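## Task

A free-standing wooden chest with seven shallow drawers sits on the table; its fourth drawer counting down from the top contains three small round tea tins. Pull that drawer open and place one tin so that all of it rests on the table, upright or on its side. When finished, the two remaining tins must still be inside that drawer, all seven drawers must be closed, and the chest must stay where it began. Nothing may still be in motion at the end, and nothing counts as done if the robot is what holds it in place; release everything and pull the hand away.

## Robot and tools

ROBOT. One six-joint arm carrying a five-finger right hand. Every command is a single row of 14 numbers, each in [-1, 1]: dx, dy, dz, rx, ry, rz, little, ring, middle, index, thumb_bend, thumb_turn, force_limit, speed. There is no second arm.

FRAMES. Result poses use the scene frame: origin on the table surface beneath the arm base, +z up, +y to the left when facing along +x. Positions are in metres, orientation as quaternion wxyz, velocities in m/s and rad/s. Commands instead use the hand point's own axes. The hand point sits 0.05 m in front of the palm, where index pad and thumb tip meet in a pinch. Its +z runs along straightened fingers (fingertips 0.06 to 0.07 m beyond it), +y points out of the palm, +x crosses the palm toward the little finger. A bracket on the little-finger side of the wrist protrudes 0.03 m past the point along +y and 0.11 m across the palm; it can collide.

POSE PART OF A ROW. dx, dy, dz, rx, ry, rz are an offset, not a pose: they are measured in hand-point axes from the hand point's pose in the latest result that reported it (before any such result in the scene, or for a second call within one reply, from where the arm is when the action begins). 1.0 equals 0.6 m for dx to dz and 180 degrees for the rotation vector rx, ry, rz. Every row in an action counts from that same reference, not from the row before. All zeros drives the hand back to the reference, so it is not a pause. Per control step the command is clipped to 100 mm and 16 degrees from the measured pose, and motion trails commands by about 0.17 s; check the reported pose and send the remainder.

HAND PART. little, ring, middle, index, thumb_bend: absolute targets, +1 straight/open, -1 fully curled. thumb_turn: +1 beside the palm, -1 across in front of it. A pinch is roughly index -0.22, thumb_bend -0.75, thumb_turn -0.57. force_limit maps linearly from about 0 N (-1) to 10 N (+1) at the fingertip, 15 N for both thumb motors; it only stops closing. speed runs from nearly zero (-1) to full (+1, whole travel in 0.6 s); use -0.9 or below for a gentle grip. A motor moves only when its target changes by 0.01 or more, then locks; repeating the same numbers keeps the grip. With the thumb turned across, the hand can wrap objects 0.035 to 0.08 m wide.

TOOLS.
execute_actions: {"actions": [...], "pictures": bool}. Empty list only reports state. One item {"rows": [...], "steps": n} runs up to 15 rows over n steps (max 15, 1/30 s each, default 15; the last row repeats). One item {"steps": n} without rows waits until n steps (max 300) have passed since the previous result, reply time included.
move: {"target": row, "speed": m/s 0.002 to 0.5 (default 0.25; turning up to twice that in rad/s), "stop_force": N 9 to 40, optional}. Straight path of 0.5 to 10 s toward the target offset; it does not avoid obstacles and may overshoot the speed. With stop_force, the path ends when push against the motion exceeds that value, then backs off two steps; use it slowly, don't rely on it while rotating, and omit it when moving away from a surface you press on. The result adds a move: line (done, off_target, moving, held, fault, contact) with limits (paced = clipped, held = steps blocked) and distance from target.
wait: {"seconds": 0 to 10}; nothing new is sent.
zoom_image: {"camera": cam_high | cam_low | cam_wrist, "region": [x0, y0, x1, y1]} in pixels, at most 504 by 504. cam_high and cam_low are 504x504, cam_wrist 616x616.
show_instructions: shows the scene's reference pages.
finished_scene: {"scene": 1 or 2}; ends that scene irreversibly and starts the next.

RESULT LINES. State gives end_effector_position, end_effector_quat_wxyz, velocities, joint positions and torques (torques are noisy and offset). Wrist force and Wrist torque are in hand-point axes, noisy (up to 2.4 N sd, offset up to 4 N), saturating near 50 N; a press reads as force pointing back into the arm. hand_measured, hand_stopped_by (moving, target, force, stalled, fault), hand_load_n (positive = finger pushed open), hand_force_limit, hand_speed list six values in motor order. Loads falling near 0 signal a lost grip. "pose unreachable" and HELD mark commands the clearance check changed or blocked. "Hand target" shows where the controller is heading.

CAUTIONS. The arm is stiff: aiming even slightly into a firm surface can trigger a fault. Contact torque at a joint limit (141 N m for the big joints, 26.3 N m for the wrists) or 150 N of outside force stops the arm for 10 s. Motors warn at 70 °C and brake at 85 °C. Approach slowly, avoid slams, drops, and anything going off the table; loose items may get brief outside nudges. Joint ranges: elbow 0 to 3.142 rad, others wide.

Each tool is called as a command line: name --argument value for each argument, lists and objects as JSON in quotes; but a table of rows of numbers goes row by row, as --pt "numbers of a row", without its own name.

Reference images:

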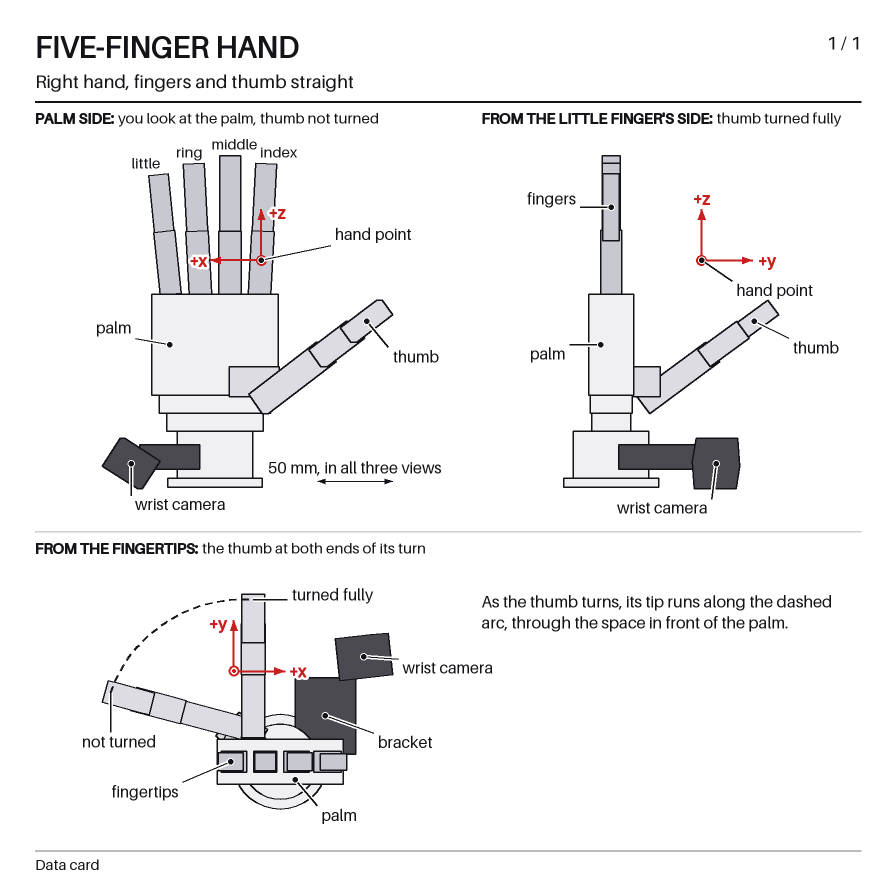

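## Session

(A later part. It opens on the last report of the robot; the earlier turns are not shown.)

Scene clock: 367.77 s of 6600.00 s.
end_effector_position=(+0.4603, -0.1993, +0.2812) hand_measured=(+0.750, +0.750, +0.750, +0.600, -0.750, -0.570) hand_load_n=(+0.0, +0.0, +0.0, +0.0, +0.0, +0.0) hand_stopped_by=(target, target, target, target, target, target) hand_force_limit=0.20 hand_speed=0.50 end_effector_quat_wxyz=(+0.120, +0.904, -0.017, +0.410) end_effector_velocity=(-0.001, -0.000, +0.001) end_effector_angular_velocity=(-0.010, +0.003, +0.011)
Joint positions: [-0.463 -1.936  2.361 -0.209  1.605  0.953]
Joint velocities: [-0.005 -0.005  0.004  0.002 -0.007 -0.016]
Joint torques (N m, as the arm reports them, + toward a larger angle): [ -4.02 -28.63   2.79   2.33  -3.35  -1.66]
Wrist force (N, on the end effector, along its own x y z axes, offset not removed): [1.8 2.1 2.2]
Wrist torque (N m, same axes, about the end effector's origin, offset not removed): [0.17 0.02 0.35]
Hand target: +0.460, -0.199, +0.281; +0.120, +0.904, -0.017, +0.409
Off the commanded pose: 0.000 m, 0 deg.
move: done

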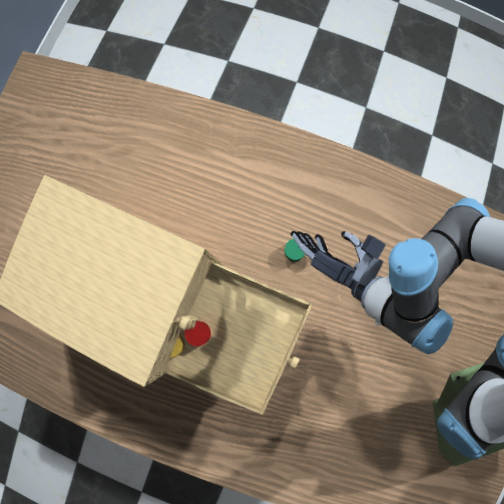

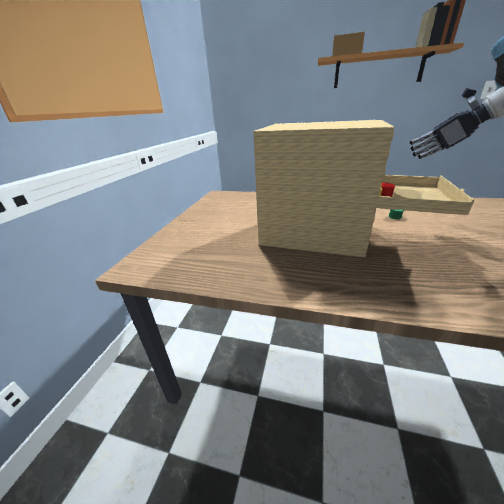

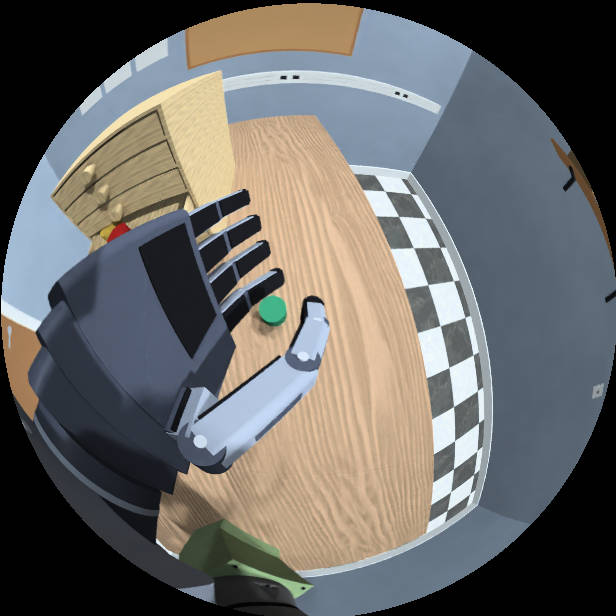

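move --target '[-0.061,-0.264,-0.127,0.379,0.106,-0.278,0.75,0.75,0.75,-0.22,-0.75,-0.57,0.2,0.5]' --speed 0.3

Scene clock: 374.83 s of 6600.00 s.
end_effector_position=(+0.4007, -0.0304, +0.2703) hand_measured=(+0.750, +0.750, +0.750, -0.220, -0.750, -0.570) hand_load_n=(+0.0, +0.0, +0.0, +1.5, +0.0, +0.0) hand_stopped_by=(target, target, target, target, target, target) hand_force_limit=0.20 hand_speed=0.50 end_effector_quat_wxyz=(-0.236, +0.667, +0.584, +0.397) end_effector_velocity=(-0.000, +0.002, -0.000) end_effector_angular_velocity=(+0.003, -0.000, +0.013)
Joint positions: [-1.059 -1.611  2.403  0.966  0.886 -1.178]
Joint velocities: [ 0.008  0.006 -0.005  0.003  0.006 -0.003]
Joint torques (N m, as the arm reports them, + toward a larger angle): [ 21.34  -9.4  -15.42   4.74   1.87  -1.76]
Wrist force (N, on the end effector, along its own x y z axes, offset not removed): [1.8 0.4 0.9]
Wrist torque (N m, same axes, about the end effector's origin, offset not removed): [0.02 -0.09 0.44]
Hand target: +0.401, -0.030, +0.270; -0.236, +0.667, +0.585, +0.396
Off the commanded pose: 0.000 m, 0 deg.
After step 90, 0.97 s passed at rest.
move: done

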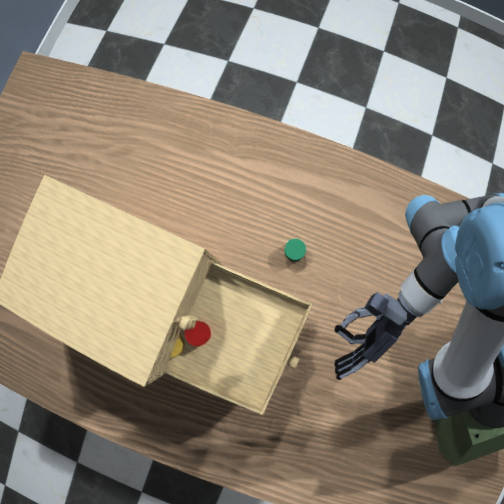

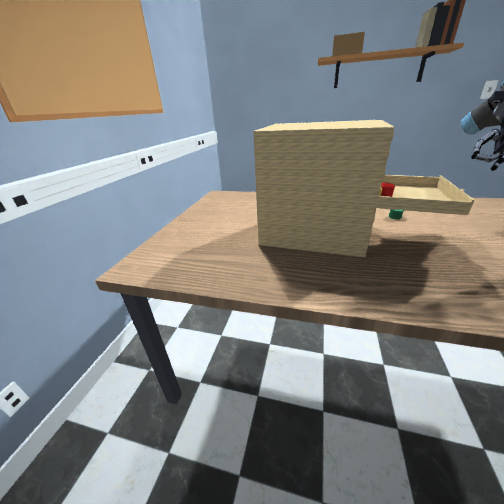

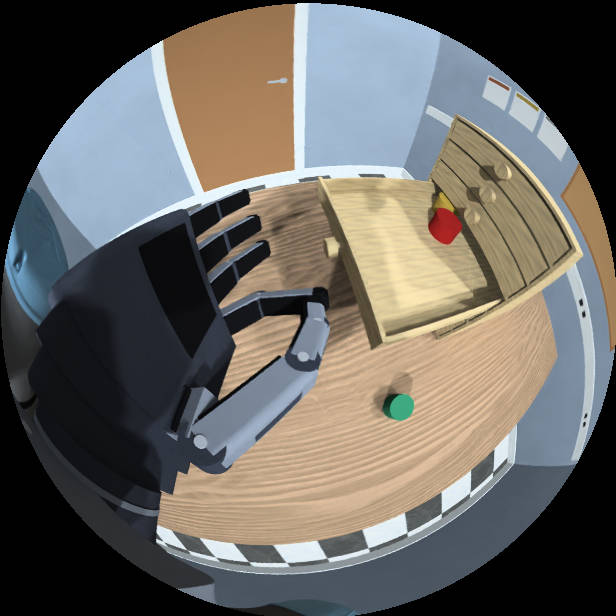

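move --target '[-0.012,-0.026,0.2,0,0,0,0.75,0.75,0.75,0.6,-0.75,-0.57,0.2,0.5]' --speed 0.2

Scene clock: 378.90 s of 6600.00 s.
end_effector_position=(+0.4160, +0.0617, +0.1935) hand_measured=(+0.750, +0.750, +0.750, +0.600, -0.750, -0.570) hand_load_n=(+0.0, +0.0, +0.0, +0.0, +0.0, +0.0) hand_stopped_by=(target, target, target, target, target, target) hand_force_limit=0.20 hand_speed=0.50 end_effector_quat_wxyz=(-0.236, +0.667, +0.585, +0.397) end_effector_velocity=(+0.001, +0.001, -0.001) end_effector_angular_velocity=(-0.003, +0.001, -0.001)
Joint positions: [-0.699 -1.326  2.368  0.414  0.872 -0.711]
Joint velocities: [ 0.01   0.003 -0.004 -0.011  0.004  0.015]
Joint torques (N m, as the arm reports them, + toward a larger angle): [ 24.45 -14.9  -11.14   0.47   1.41   1.68]
Wrist force (N, on the end effector, along its own x y z axes, offset not removed): [-0.2 1.1 1.0]
Wrist torque (N m, same axes, about the end effector's origin, offset not removed): [0.09 0.36 0.36]
Hand target: +0.416, +0.062, +0.193; -0.236, +0.667, +0.585, +0.397
Off the commanded pose: 0.000 m, 0 deg.
move: done

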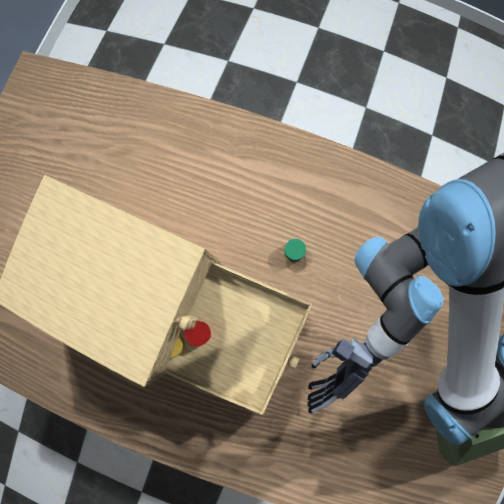

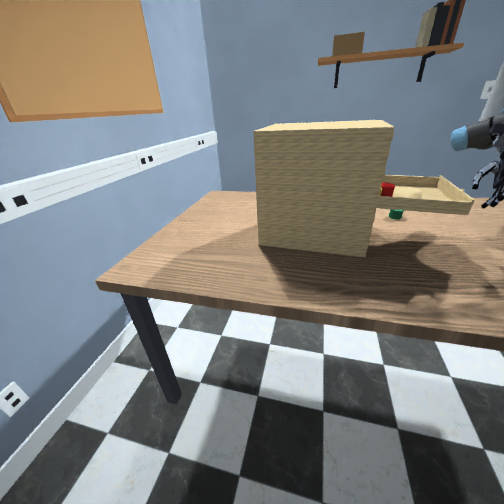

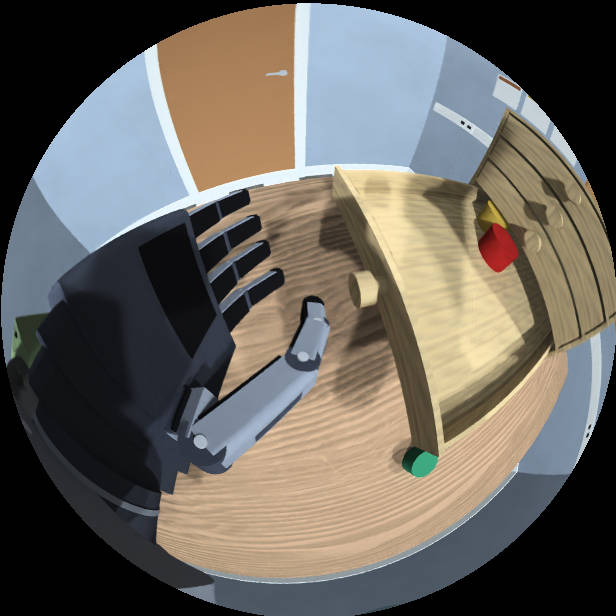

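move --target '[-0.002,0.055,0.016,0,0,0,0.75,0.75,0.75,0.6,-0.75,-0.57,0.2,0.5]' --speed 0.06

Scene clock: 381.00 s of 6600.00 s.
end_effector_position=(+0.4501, +0.0616, +0.1920) hand_measured=(+0.750, +0.750, +0.750, +0.600, -0.750, -0.570) hand_load_n=(+0.0, +0.0, +0.0, +0.0, +0.0, +0.0) hand_stopped_by=(target, target, target, target, target, target) hand_force_limit=0.20 hand_speed=0.50 end_effector_quat_wxyz=(-0.236, +0.667, +0.585, +0.397) end_effector_velocity=(+0.003, -0.001, -0.000) end_effector_angular_velocity=(-0.002, -0.001, -0.001)
Joint positions: [-0.606 -1.306  2.261  0.425  0.886 -0.591]
Joint velocities: [ 0.005  0.001 -0.008 -0.     0.002  0.008]
Joint torques (N m, as the arm reports them, + toward a larger angle): [ 25.8  -15.38 -15.42   4.78   1.44   1.92]
Wrist force (N, on the end effector, along its own x y z axes, offset not removed): [0.3 0.3 -2.2]
Wrist torque (N m, same axes, about the end effector's origin, offset not removed): [0.21 0.26 0.21]
Hand target: +0.450, +0.062, +0.192; -0.236, +0.667, +0.585, +0.397
Off the commanded pose: 0.000 m, 0 deg.
move: done

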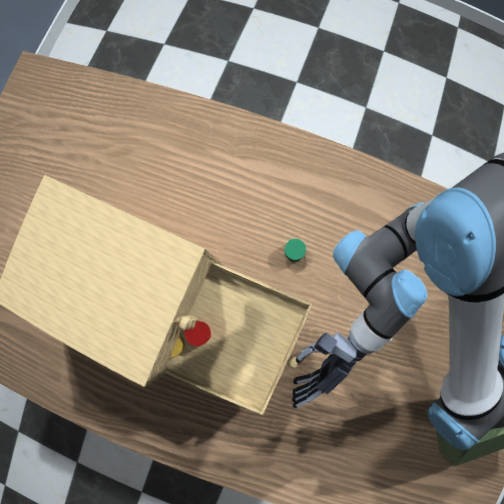

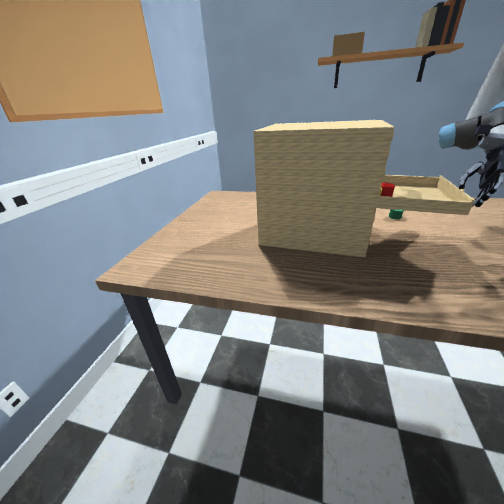

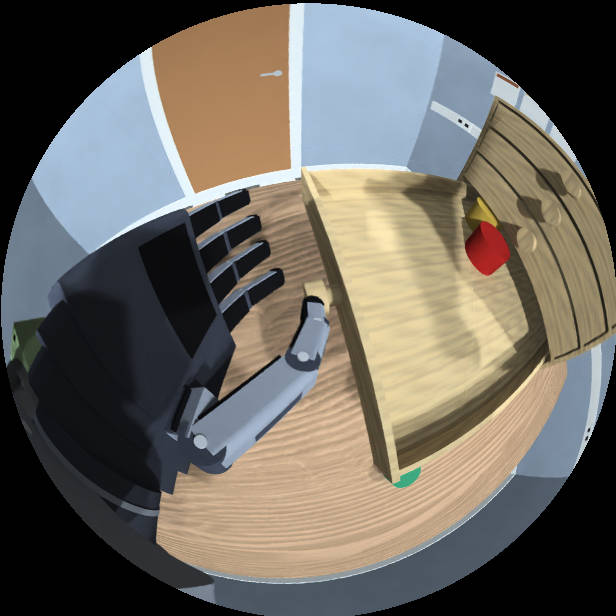

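Now 1 cm further in and pinch the knob.

move --target '[0,0.016,0.004,0,0,0,0.75,0.75,0.75,0.6,-0.75,-0.57,0.2,0.5]' --speed 0.03

execute_actions --actions '[{"rows":[[0,0,0,0,0,0,0.75,0.75,0.75,0.3,-0.75,-0.57,0.5,0.5],[0,0,0,0,0,0,0.75,0.75,0.75,0.3,-0.75,-0.57,0.5,0.5],[0,0,0,0,0,0,0.75,0.75,0.75,0.3,-0.75,-0.57,0.5,0.5],[0,0,0,0,0,0,0.75,0.75,0.75,0.3,-0.75,-0.57,0.5,0.5],[0,0,0,0,0,0,0.75,0.75,0.75,-0.1,-0.75,-0.57,0.5,-0.85]],"steps":15}]' --pictures false

wait --seconds 0.8

Scene clock: 383.63 s of 6600.00 s.
end_effector_position=(+0.4597, +0.0615, +0.1920) hand_measured=(+0.750, +0.750, +0.750, +0.600, -0.750, -0.570) hand_load_n=(+0.0, +0.0, +0.0, +0.0, +0.0, +0.0) hand_stopped_by=(target, target, target, target, target, target) hand_force_limit=0.20 hand_speed=0.50 end_effector_quat_wxyz=(-0.236, +0.667, +0.585, +0.397) end_effector_velocity=(+0.003, -0.000, -0.000) end_effector_angular_velocity=(-0.000, +0.000, -0.001)
Joint positions: [-0.584 -1.299  2.231  0.431  0.891 -0.563]
Joint velocities: [ 0.005  0.002 -0.008  0.001  0.001  0.007]
Joint torques (N m, as the arm reports them, + toward a larger angle): [ 26.33 -17.4  -14.89   4.75   1.1    1.96]
Wrist force (N, on the end effector, along its own x y z axes, offset not removed): [1.7 0.2 1.5]
Wrist torque (N m, same axes, about the end effector's origin, offset not removed): [0.06 0.05 0.35]
Hand target: +0.460, +0.062, +0.192; -0.236, +0.667, +0.585, +0.397
Off the commanded pose: 0.000 m, 0 deg.
move: done

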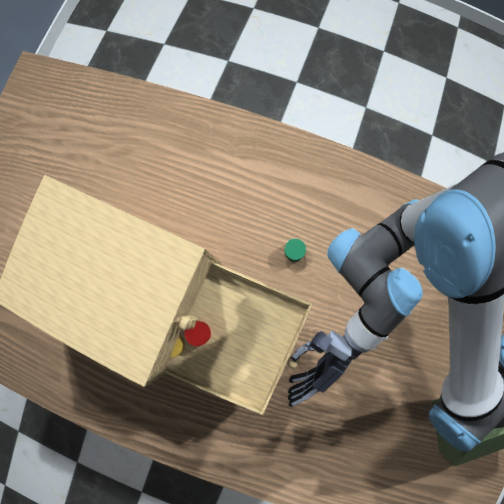

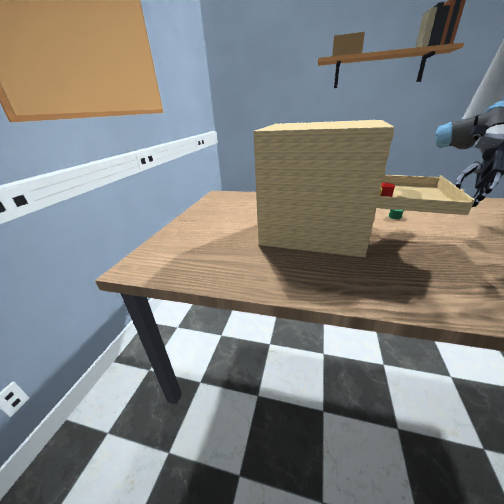

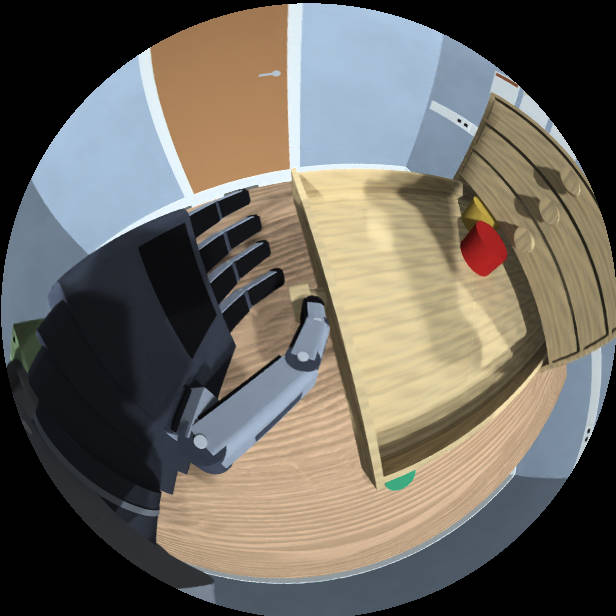

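Scene clock: 384.13 s of 6600.00 s.
end_effector_position=(+0.4597, +0.0615, +0.1920) hand_measured=(+0.750, +0.750, +0.750, +0.350, -0.750, -0.570) hand_load_n=(+0.0, +0.0, +0.0, +0.0, +0.0, +0.0) hand_stopped_by=(target, target, target, moving, target, target) hand_force_limit=0.50 hand_speed=-0.85 end_effector_quat_wxyz=(-0.236, +0.667, +0.585, +0.397) end_effector_velocity=(-0.001, +0.001, +0.000) end_effector_angular_velocity=(+0.001, +0.002, +0.000)
Joint positions: [-0.584 -1.299  2.231  0.431  0.891 -0.563]
Joint velocities: [-0.    -0.     0.002  0.     0.     0.   ]
Joint torques (N m, as the arm reports them, + toward a larger angle): [  6.99 -20.77  14.85   3.48  -0.45  -1.8 ]
Wrist force (N, on the end effector, along its own x y z axes, offset not removed): [1.1 0.2 0.9]
Wrist torque (N m, same axes, about the end effector's origin, offset not removed): [-0.01 0.02 0.25]
Hand target: +0.460, +0.062, +0.192; -0.236, +0.667, +0.585, +0.397
Off the commanded pose: 0.000 m, 0 deg.
Steps of this call (steps 1 to 15: all 15 steps of this action). Readings (end_effector_position | what the end effector reports):
1: (+0.4597, +0.0615, +0.1920) | hand_measured=(+0.750, +0.750, +0.750, +0.600, -0.750, -0.570) hand_load_n=(+0.0, +0.0, +0.0, +0.0, +0.0, +0.0) hand_stopped_by=(target, target, target, moving, target, target) hand_force_limit=0.50 hand_speed=0.50
2: (+0.4598, +0.0615, +0.1920) | hand_measured=(+0.750, +0.750, +0.750, +0.600, -0.750, -0.570) hand_load_n=(+0.0, +0.0, +0.0, +0.0, +0.0, +0.0) hand_stopped_by=(target, target, target, moving, target, target) hand_force_limit=0.50 hand_speed=0.50
4: (+0.4598, +0.0615, +0.1920) | hand_measured=(+0.750, +0.750, +0.750, +0.524, -0.750, -0.570) hand_load_n=(+0.0, +0.0, +0.0, -0.5, +0.0, +0.0) hand_stopped_by=(target, target, target, moving, target, target) hand_force_limit=0.50 hand_speed=0.50
8: (+0.4598, +0.0615, +0.1920) | hand_measured=(+0.750, +0.750, +0.750, +0.410, -0.750, -0.570) hand_load_n=(+0.0, +0.0, +0.0, +0.0, +0.0, +0.0) hand_stopped_by=(target, target, target, moving, target, target) hand_force_limit=0.50 hand_speed=-0.85
15: the state above

Scene clock: 384.93 s of 6600.00 s.
end_effector_position=(+0.4597, +0.0615, +0.1920) hand_measured=(+0.750, +0.750, +0.750, +0.162, -0.748, -0.570) hand_load_n=(+0.0, +0.0, +0.0, +8.0, +4.5, -1.0) hand_stopped_by=(target, target, target, force, target, target) hand_force_limit=0.50 hand_speed=-0.85 end_effector_quat_wxyz=(-0.236, +0.667, +0.585, +0.397) end_effector_velocity=(-0.000, +0.000, +0.000) end_effector_angular_velocity=(+0.001, -0.000, +0.001)
Joint positions: [-0.584 -1.299  2.231  0.431  0.891 -0.563]
Joint velocities: [ 0.001 -0.     0.     0.    -0.    -0.   ]
Joint torques (N m, as the arm reports them, + toward a larger angle): [  0.59 -27.06  13.23   0.97  -4.06  -1.82]
Wrist force (N, on the end effector, along its own x y z axes, offset not removed): [0.6 -0.9 -0.2]
Wrist torque (N m, same axes, about the end effector's origin, offset not removed): [-0.02 0.08 0.30]
Hand target: +0.460, +0.062, +0.192; -0.236, +0.667, +0.585, +0.397
Off the commanded pose: 0.000 m, 0 deg.
Steps of this call (steps 1 to 24: nothing new was sent). Readings (end_effector_position | what the end effector reports):
1: (+0.4597, +0.0616, +0.1920) | hand_measured=(+0.750, +0.750, +0.750, +0.342, -0.750, -0.570) hand_load_n=(+0.0, +0.0, +0.0, +0.0, +0.0, +0.0) hand_stopped_by=(target, target, target, moving, target, target) hand_force_limit=0.50 hand_speed=-0.85
2: (+0.4597, +0.0616, +0.1920) | hand_measured=(+0.750, +0.750, +0.750, +0.334, -0.750, -0.570) hand_load_n=(+0.0, +0.0, +0.0, +0.0, +0.0, +0.0) hand_stopped_by=(target, target, target, moving, target, target) hand_force_limit=0.50 hand_speed=-0.85
4: (+0.4597, +0.0616, +0.1920) | hand_measured=(+0.750, +0.750, +0.750, +0.318, -0.750, -0.570) hand_load_n=(+0.0, +0.0, +0.0, +0.0, +0.0, +0.0) hand_stopped_by=(target, target, target, moving, target, target) hand_force_limit=0.50 hand_speed=-0.85
8: (+0.4597, +0.0616, +0.1920) | hand_measured=(+0.750, +0.750, +0.750, +0.284, -0.750, -0.570) hand_load_n=(+0.0, +0.0, +0.0, +0.0, +0.0, +0.0) hand_stopped_by=(target, target, target, moving, target, target) hand_force_limit=0.50 hand_speed=-0.85
24: the state above

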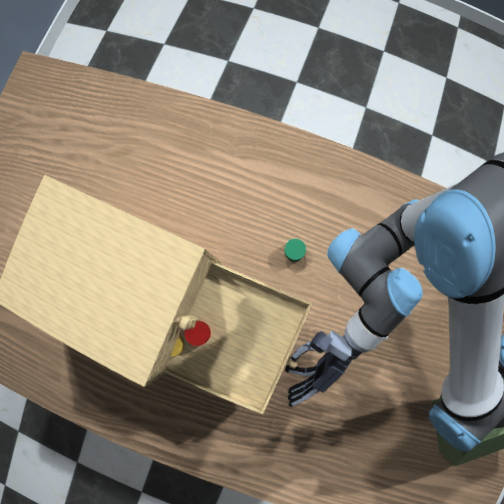

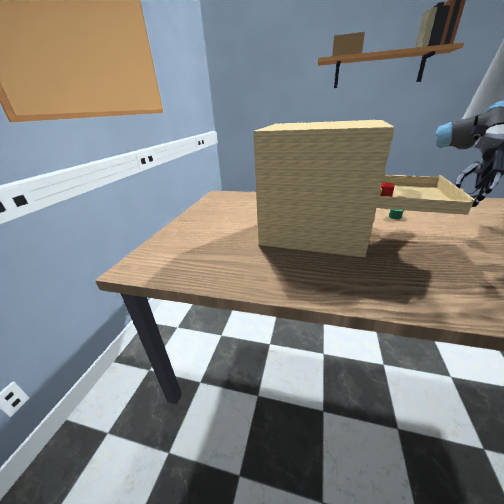

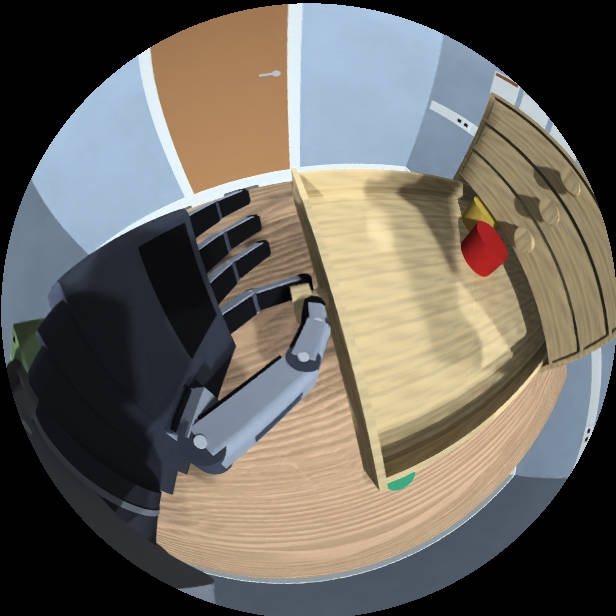

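move --target '[-0.004,0.3355,0.0663,0,0,0,0.75,0.75,0.75,-0.1,-0.75,-0.57,0.5,-0.85]' --speed 0.05 --stop_force 12

Scene clock: 390.63 s of 6600.00 s.
end_effector_position=(+0.6641, +0.0496, +0.1974) hand_measured=(+0.750, +0.750, +0.750, +0.162, -0.750, -0.570) hand_load_n=(+0.0, +0.0, +0.0, +12.5, -0.5, -3.0) hand_stopped_by=(target, target, target, force, target, target) hand_force_limit=0.50 hand_speed=-0.85 end_effector_quat_wxyz=(-0.236, +0.667, +0.584, +0.397) end_effector_velocity=(+0.003, +0.000, +0.000) end_effector_angular_velocity=(+0.000, +0.000, +0.000)
Joint positions: [-0.339 -1.065  1.571  0.679  0.963 -0.27 ]
Joint velocities: [ 0.002  0.004 -0.01   0.005  0.001  0.002]
Joint torques (N m, as the arm reports them, + toward a larger angle): [ 21.47 -32.45 -31.98   1.18   4.05   1.97]
Wrist force (N, on the end effector, along its own x y z axes, offset not removed): [15.8 -9.8 6.2]
Wrist torque (N m, same axes, about the end effector's origin, offset not removed): [0.27 0.32 0.59]
Hand target: +0.664, +0.050, +0.197; -0.236, +0.667, +0.585, +0.397
Off the commanded pose: 0.000 m, 0 deg.
move: done

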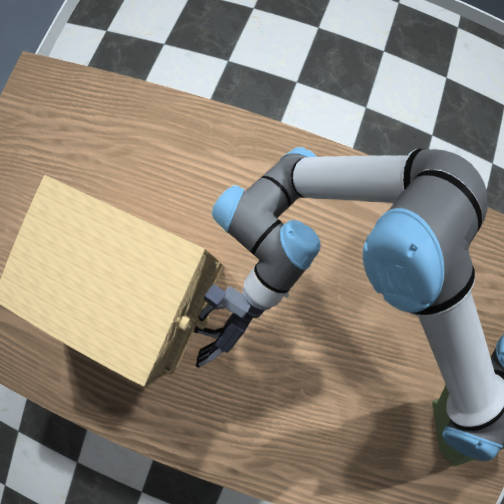

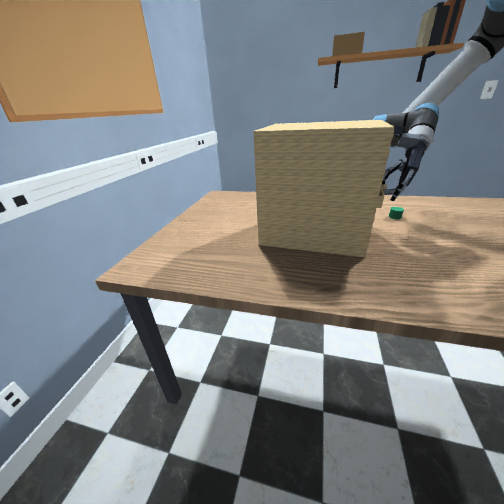

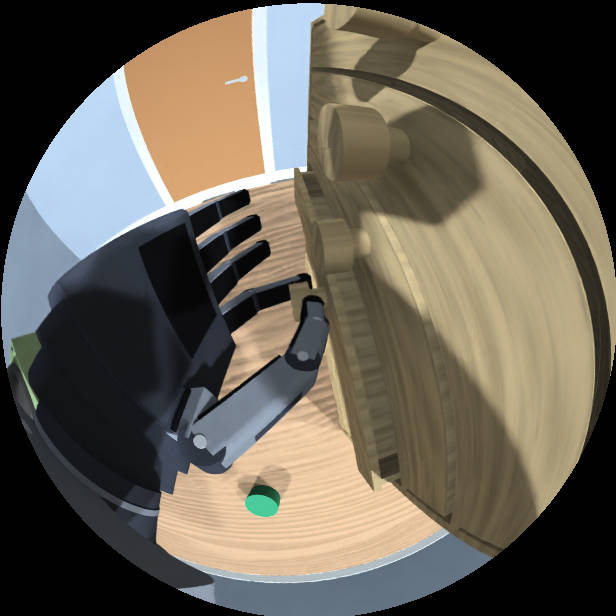

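move --target '[0.005,0,0.002,0,0,0,0.75,0.75,0.75,-0.1,-0.75,-0.57,0.5,-0.85]' --speed 0.01

Scene clock: 393.03 s of 6600.00 s.
end_effector_position=(+0.6644, +0.0521, +0.1990) hand_measured=(+0.750, +0.750, +0.750, +0.162, -0.748, -0.570) hand_load_n=(+0.0, +0.0, +0.0, +8.0, +4.0, -0.5) hand_stopped_by=(target, target, target, force, target, target) hand_force_limit=0.50 hand_speed=-0.85 end_effector_quat_wxyz=(-0.236, +0.667, +0.584, +0.397) end_effector_velocity=(+0.001, +0.000, +0.001) end_effector_angular_velocity=(-0.001, -0.001, -0.002)
Joint positions: [-0.333 -1.066  1.571  0.676  0.965 -0.263]
Joint velocities: [ 0.002 -0.001 -0.001 -0.002  0.001  0.003]
Joint torques (N m, as the arm reports them, + toward a larger angle): [ 32.99 -52.39   6.15   0.57   0.74   1.98]
Wrist force (N, on the end effector, along its own x y z axes, offset not removed): [0.3 3.3 0.6]
Wrist torque (N m, same axes, about the end effector's origin, offset not removed): [0.43 -0.03 0.52]
Hand target: +0.664, +0.052, +0.199; -0.236, +0.667, +0.585, +0.397
Off the commanded pose: 0.000 m, 0 deg.
move: done

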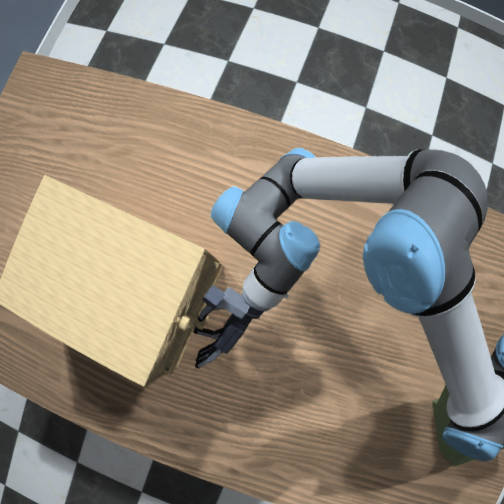

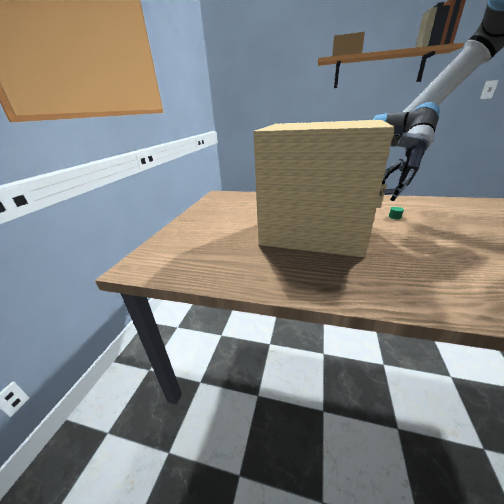

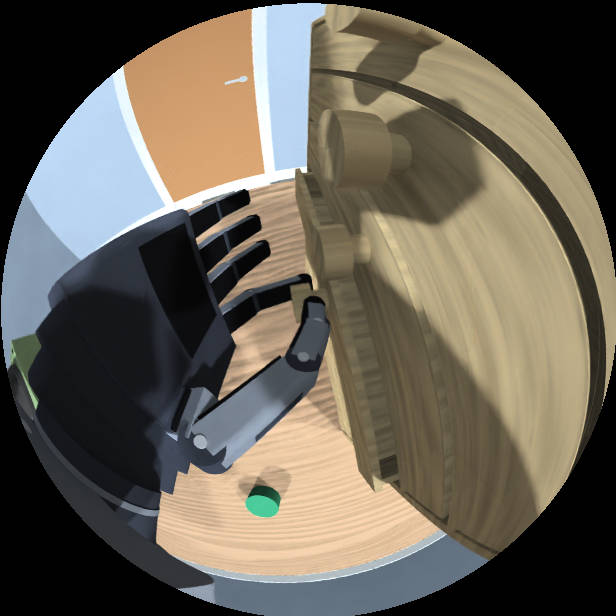

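move --target '[0,0.04,0.0092,0,0,0,0.75,0.75,0.75,-0.1,-0.75,-0.57,0.5,-0.85]' --speed 0.008 --stop_force 10

Scene clock: 396.47 s of 6600.00 s.
end_effector_position=(+0.6799, +0.0520, +0.1992) hand_measured=(+0.750, +0.750, +0.750, +0.162, -0.750, -0.570) hand_load_n=(+0.0, +0.0, +0.0, +10.0, +1.0, +0.0) hand_stopped_by=(target, target, target, force, target, target) hand_force_limit=0.50 hand_speed=-0.85 end_effector_quat_wxyz=(-0.236, +0.667, +0.585, +0.397) end_effector_velocity=(-0.002, +0.000, +0.000) end_effector_angular_velocity=(-0.002, -0.004, +0.001)
Joint positions: [-0.321 -1.041  1.515  0.701  0.97  -0.25 ]
Joint velocities: [-0.001 -0.004  0.009 -0.006  0.    -0.004]
Joint torques (N m, as the arm reports them, + toward a larger angle): [  8.75 -57.15  -1.31  -1.87  -4.34  -2.12]
Wrist force (N, on the end effector, along its own x y z axes, offset not removed): [-2.8 -8.5 -2.8]
Wrist torque (N m, same axes, about the end effector's origin, offset not removed): [0.57 0.16 0.41]
Hand target: +0.680, +0.052, +0.199; -0.236, +0.667, +0.584, +0.397
Off the commanded pose: 0.009 m, 0 deg.
move: contact

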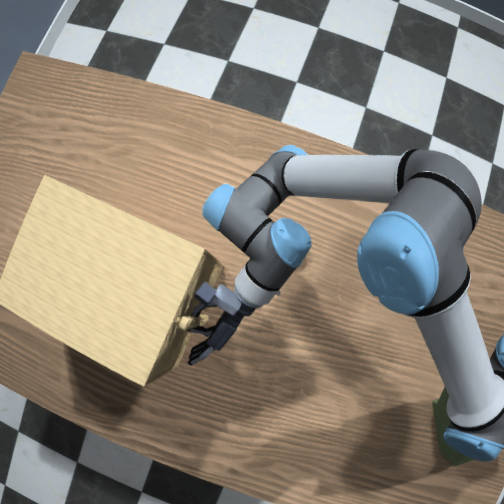

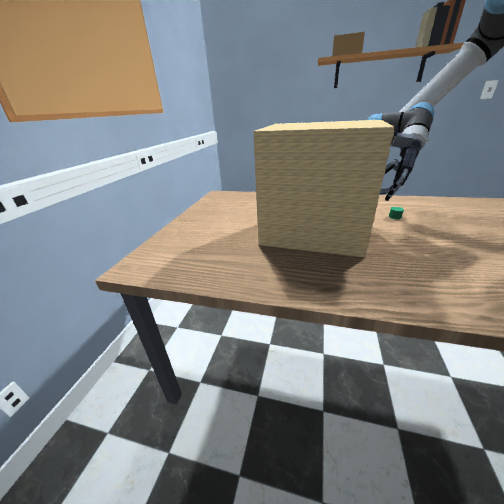

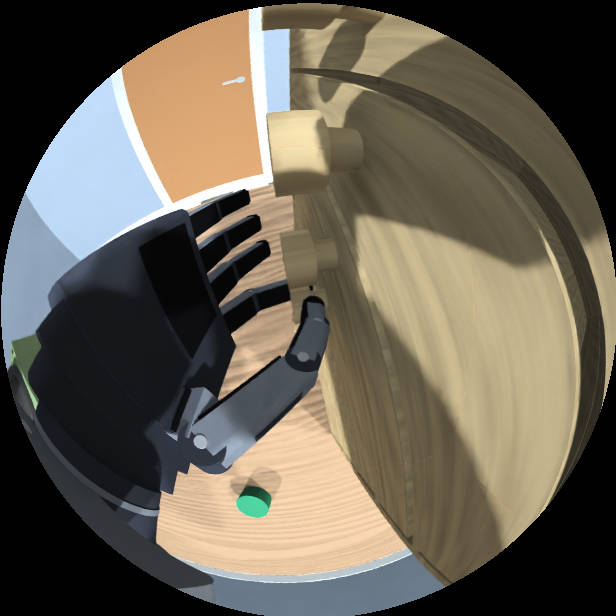

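execute_actions --actions '[{"rows":[[0,-0.002,0,0,0,0,0.75,0.75,0.75,0.5,-0.75,-0.57,0.5,0.2]],"steps":10}]' --pictures false

move --target '[0,-0.1,-0.03,0,0,0,0.75,0.75,0.75,0.5,-0.75,-0.57,0.5,0.2]' --speed 0.08

move --target '[0.1,-0.22,-0.1,0,0,0,0.75,0.75,0.75,0.5,-0.75,-0.57,0.5,0.2]' --speed 0.25

zoom_image --camera "cam_high" --region '[100,230,280,410]'

zoom_image --camera "cam_wrist" --region '[330,60,616,400]'

Scene clock: 399.03 s of 6600.00 s.
end_effector_position=(+0.6788, +0.0523, +0.1990) hand_measured=(+0.750, +0.750, +0.750, +0.500, -0.750, -0.570) hand_load_n=(+0.0, +0.0, +0.0, +0.0, +0.0, +0.0) hand_stopped_by=(target, target, target, moving, target, target) hand_force_limit=0.50 hand_speed=0.20 end_effector_quat_wxyz=(-0.236, +0.667, +0.585, +0.397) end_effector_velocity=(-0.001, +0.001, -0.000) end_effector_angular_velocity=(+0.001, +0.002, +0.001)
Joint positions: [-0.322 -1.042  1.519  0.699  0.97  -0.251]
Joint velocities: [ 0.    -0.     0.003 -0.001  0.     0.   ]
Joint torques (N m, as the arm reports them, + toward a larger angle): [  7.16 -51.8    4.29   0.03  -2.31  -1.89]
Wrist force (N, on the end effector, along its own x y z axes, offset not removed): [1.7 0.2 1.5]
Wrist torque (N m, same axes, about the end effector's origin, offset not removed): [-0.02 -0.04 0.27]
Hand target: +0.679, +0.052, +0.199; -0.236, +0.667, +0.585, +0.397
Off the commanded pose: 0.000 m, 0 deg.
Steps of this call (steps 1 to 67: nothing new was sent; steps 68 to 77: all 10 steps of this action). Readings (end_effector_position | what the end effector reports):
68: (+0.6796, +0.0518, +0.1993) | hand_measured=(+0.750, +0.750, +0.750, +0.162, -0.748, -0.570) hand_load_n=(+0.0, +0.0, +0.0, +10.0, +1.5, -0.5) hand_stopped_by=(target, target, target, moving, target, target) hand_force_limit=0.50 hand_speed=0.20
69: (+0.6795, +0.0519, +0.1992) | hand_measured=(+0.750, +0.750, +0.750, +0.162, -0.748, -0.570) hand_load_n=(+0.0, +0.0, +0.0, +10.0, +2.0, -0.5) hand_stopped_by=(target, target, target, moving, target, target) hand_force_limit=0.50 hand_speed=0.20
71: (+0.6792, +0.0520, +0.1992) | hand_measured=(+0.750, +0.750, +0.750, +0.222, -0.750, -0.570) hand_load_n=(+0.0, +0.0, +0.0, +0.5, +0.0, +0.0) hand_stopped_by=(target, target, target, moving, target, target) hand_force_limit=0.50 hand_speed=0.20
75: (+0.6789, +0.0522, +0.1991) | hand_measured=(+0.750, +0.750, +0.750, +0.488, -0.750, -0.570) hand_load_n=(+0.0, +0.0, +0.0, +0.5, +0.0, +0.0) hand_stopped_by=(target, target, target, moving, target, target) hand_force_limit=0.50 hand_speed=0.20
77: the state above

Scene clock: 400.53 s of 6600.00 s.
end_effector_position=(+0.6164, +0.0507, +0.2004) hand_measured=(+0.750, +0.750, +0.750, +0.500, -0.750, -0.570) hand_load_n=(+0.0, +0.0, +0.0, +0.0, +0.0, +0.0) hand_stopped_by=(target, target, target, target, target, target) hand_force_limit=0.50 hand_speed=0.20 end_effector_quat_wxyz=(-0.236, +0.667, +0.585, +0.397) end_effector_velocity=(-0.003, +0.000, -0.000) end_effector_angular_velocity=(+0.001, +0.001, +0.001)
Joint positions: [-0.376 -1.143  1.736  0.617  0.95  -0.312]
Joint velocities: [-0.002 -0.003  0.008 -0.002 -0.001 -0.003]
Joint torques (N m, as the arm reports them, + toward a larger angle): [  5.59 -50.02   7.18   0.42  -3.76  -2.07]
Wrist force (N, on the end effector, along its own x y z axes, offset not removed): [-0.1 -1.9 -1.2]
Wrist torque (N m, same axes, about the end effector's origin, offset not removed): [-0.24 0.34 0.15]
Hand target: +0.616, +0.051, +0.200; -0.236, +0.667, +0.585, +0.397
Off the commanded pose: 0.000 m, 0 deg.
move: done

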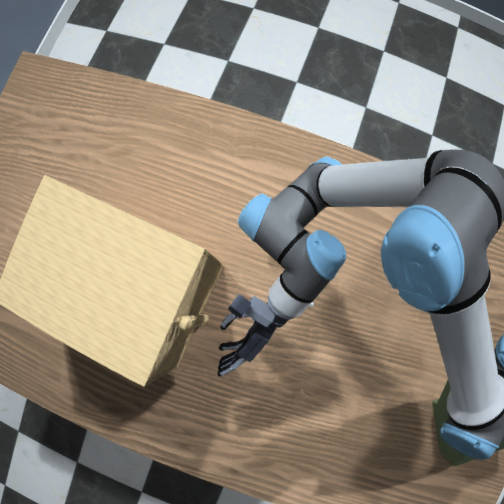

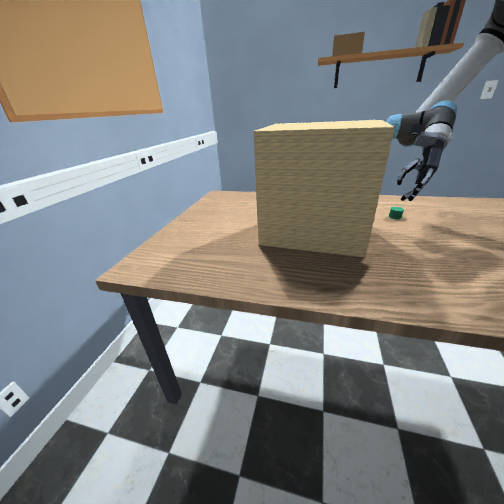

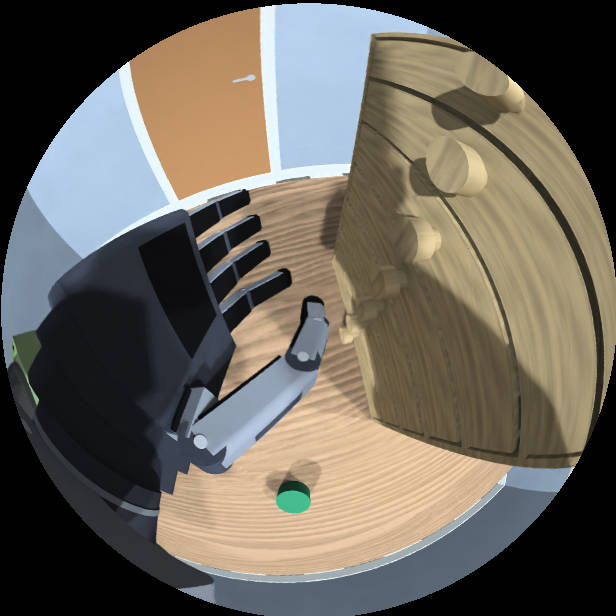

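Scene clock: 401.83 s of 6600.00 s.
end_effector_position=(+0.4738, +0.0668, +0.2633) hand_measured=(+0.750, +0.750, +0.750, +0.500, -0.750, -0.570) hand_load_n=(+0.0, +0.0, +0.0, +0.0, +0.0, +0.0) hand_stopped_by=(target, target, target, target, target, target) hand_force_limit=0.50 hand_speed=0.20 end_effector_quat_wxyz=(-0.236, +0.667, +0.585, +0.397) end_effector_velocity=(-0.002, -0.001, +0.001) end_effector_angular_velocity=(+0.000, -0.001, +0.000)
Joint positions: [-0.462 -1.472  2.188  0.554  0.922 -0.413]
Joint velocities: [-0.005 -0.006  0.006  0.003 -0.002 -0.006]
Joint torques (N m, as the arm reports them, + toward a larger angle): [  1.38 -38.27  11.38   4.58  -3.94  -1.88]
Wrist force (N, on the end effector, along its own x y z axes, offset not removed): [0.3 0.9 -1.4]
Wrist torque (N m, same axes, about the end effector's origin, offset not removed): [0.26 0.27 0.41]
Hand target: +0.474, +0.067, +0.263; -0.236, +0.667, +0.585, +0.397
Off the commanded pose: 0.000 m, 0 deg.
move: done

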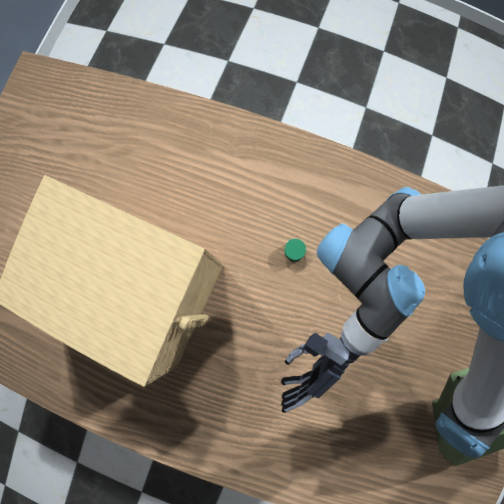

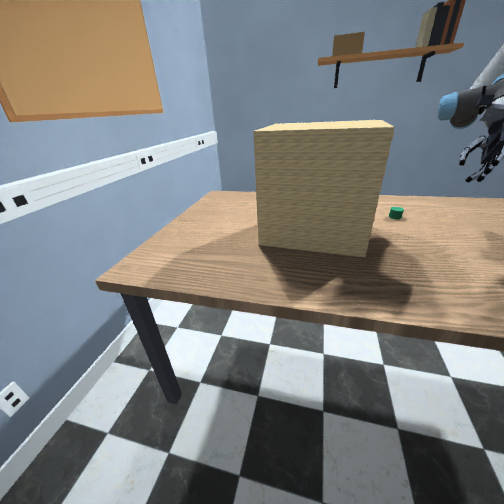

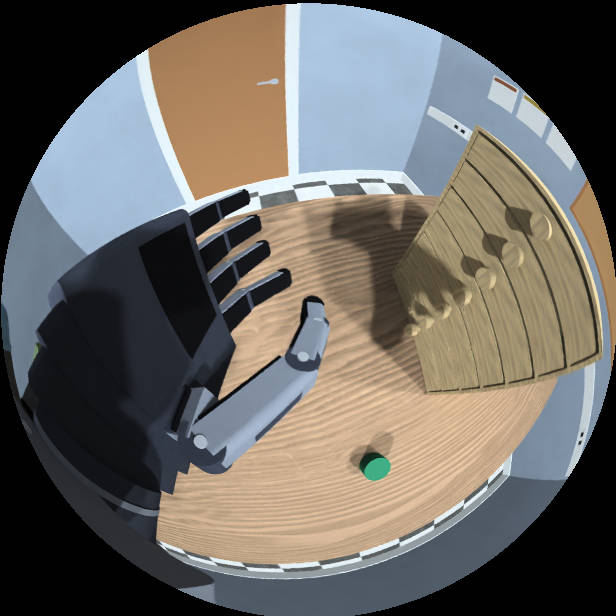

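Region (100, 230, 280, 410) of cam_high's 504x504 image, scaled by 2.800, with more detail than that image has.

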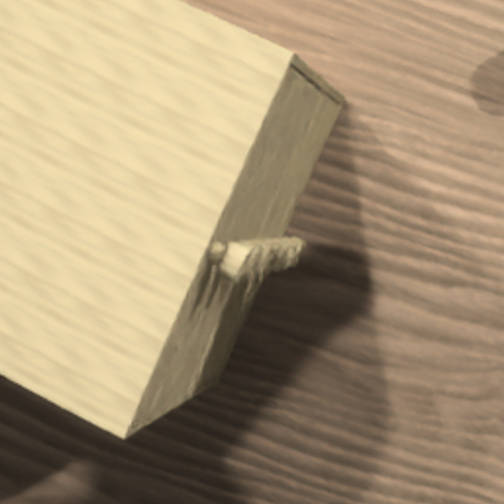

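Region (330, 60, 616, 400) of cam_wrist's 616x616 image, scaled by 1.482, with more detail than that image has; it fills the left 424 columns of this view, and the rest is white.

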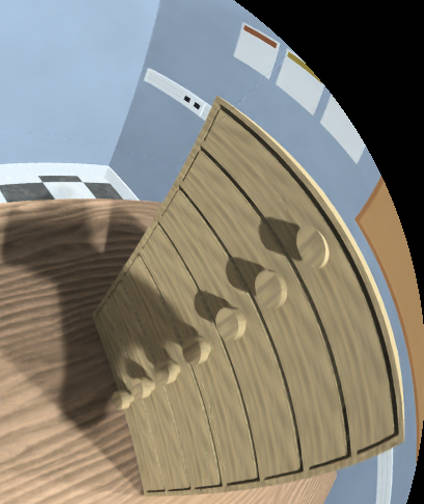

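finished_scene --scene 1

The scene is finished: the task was done.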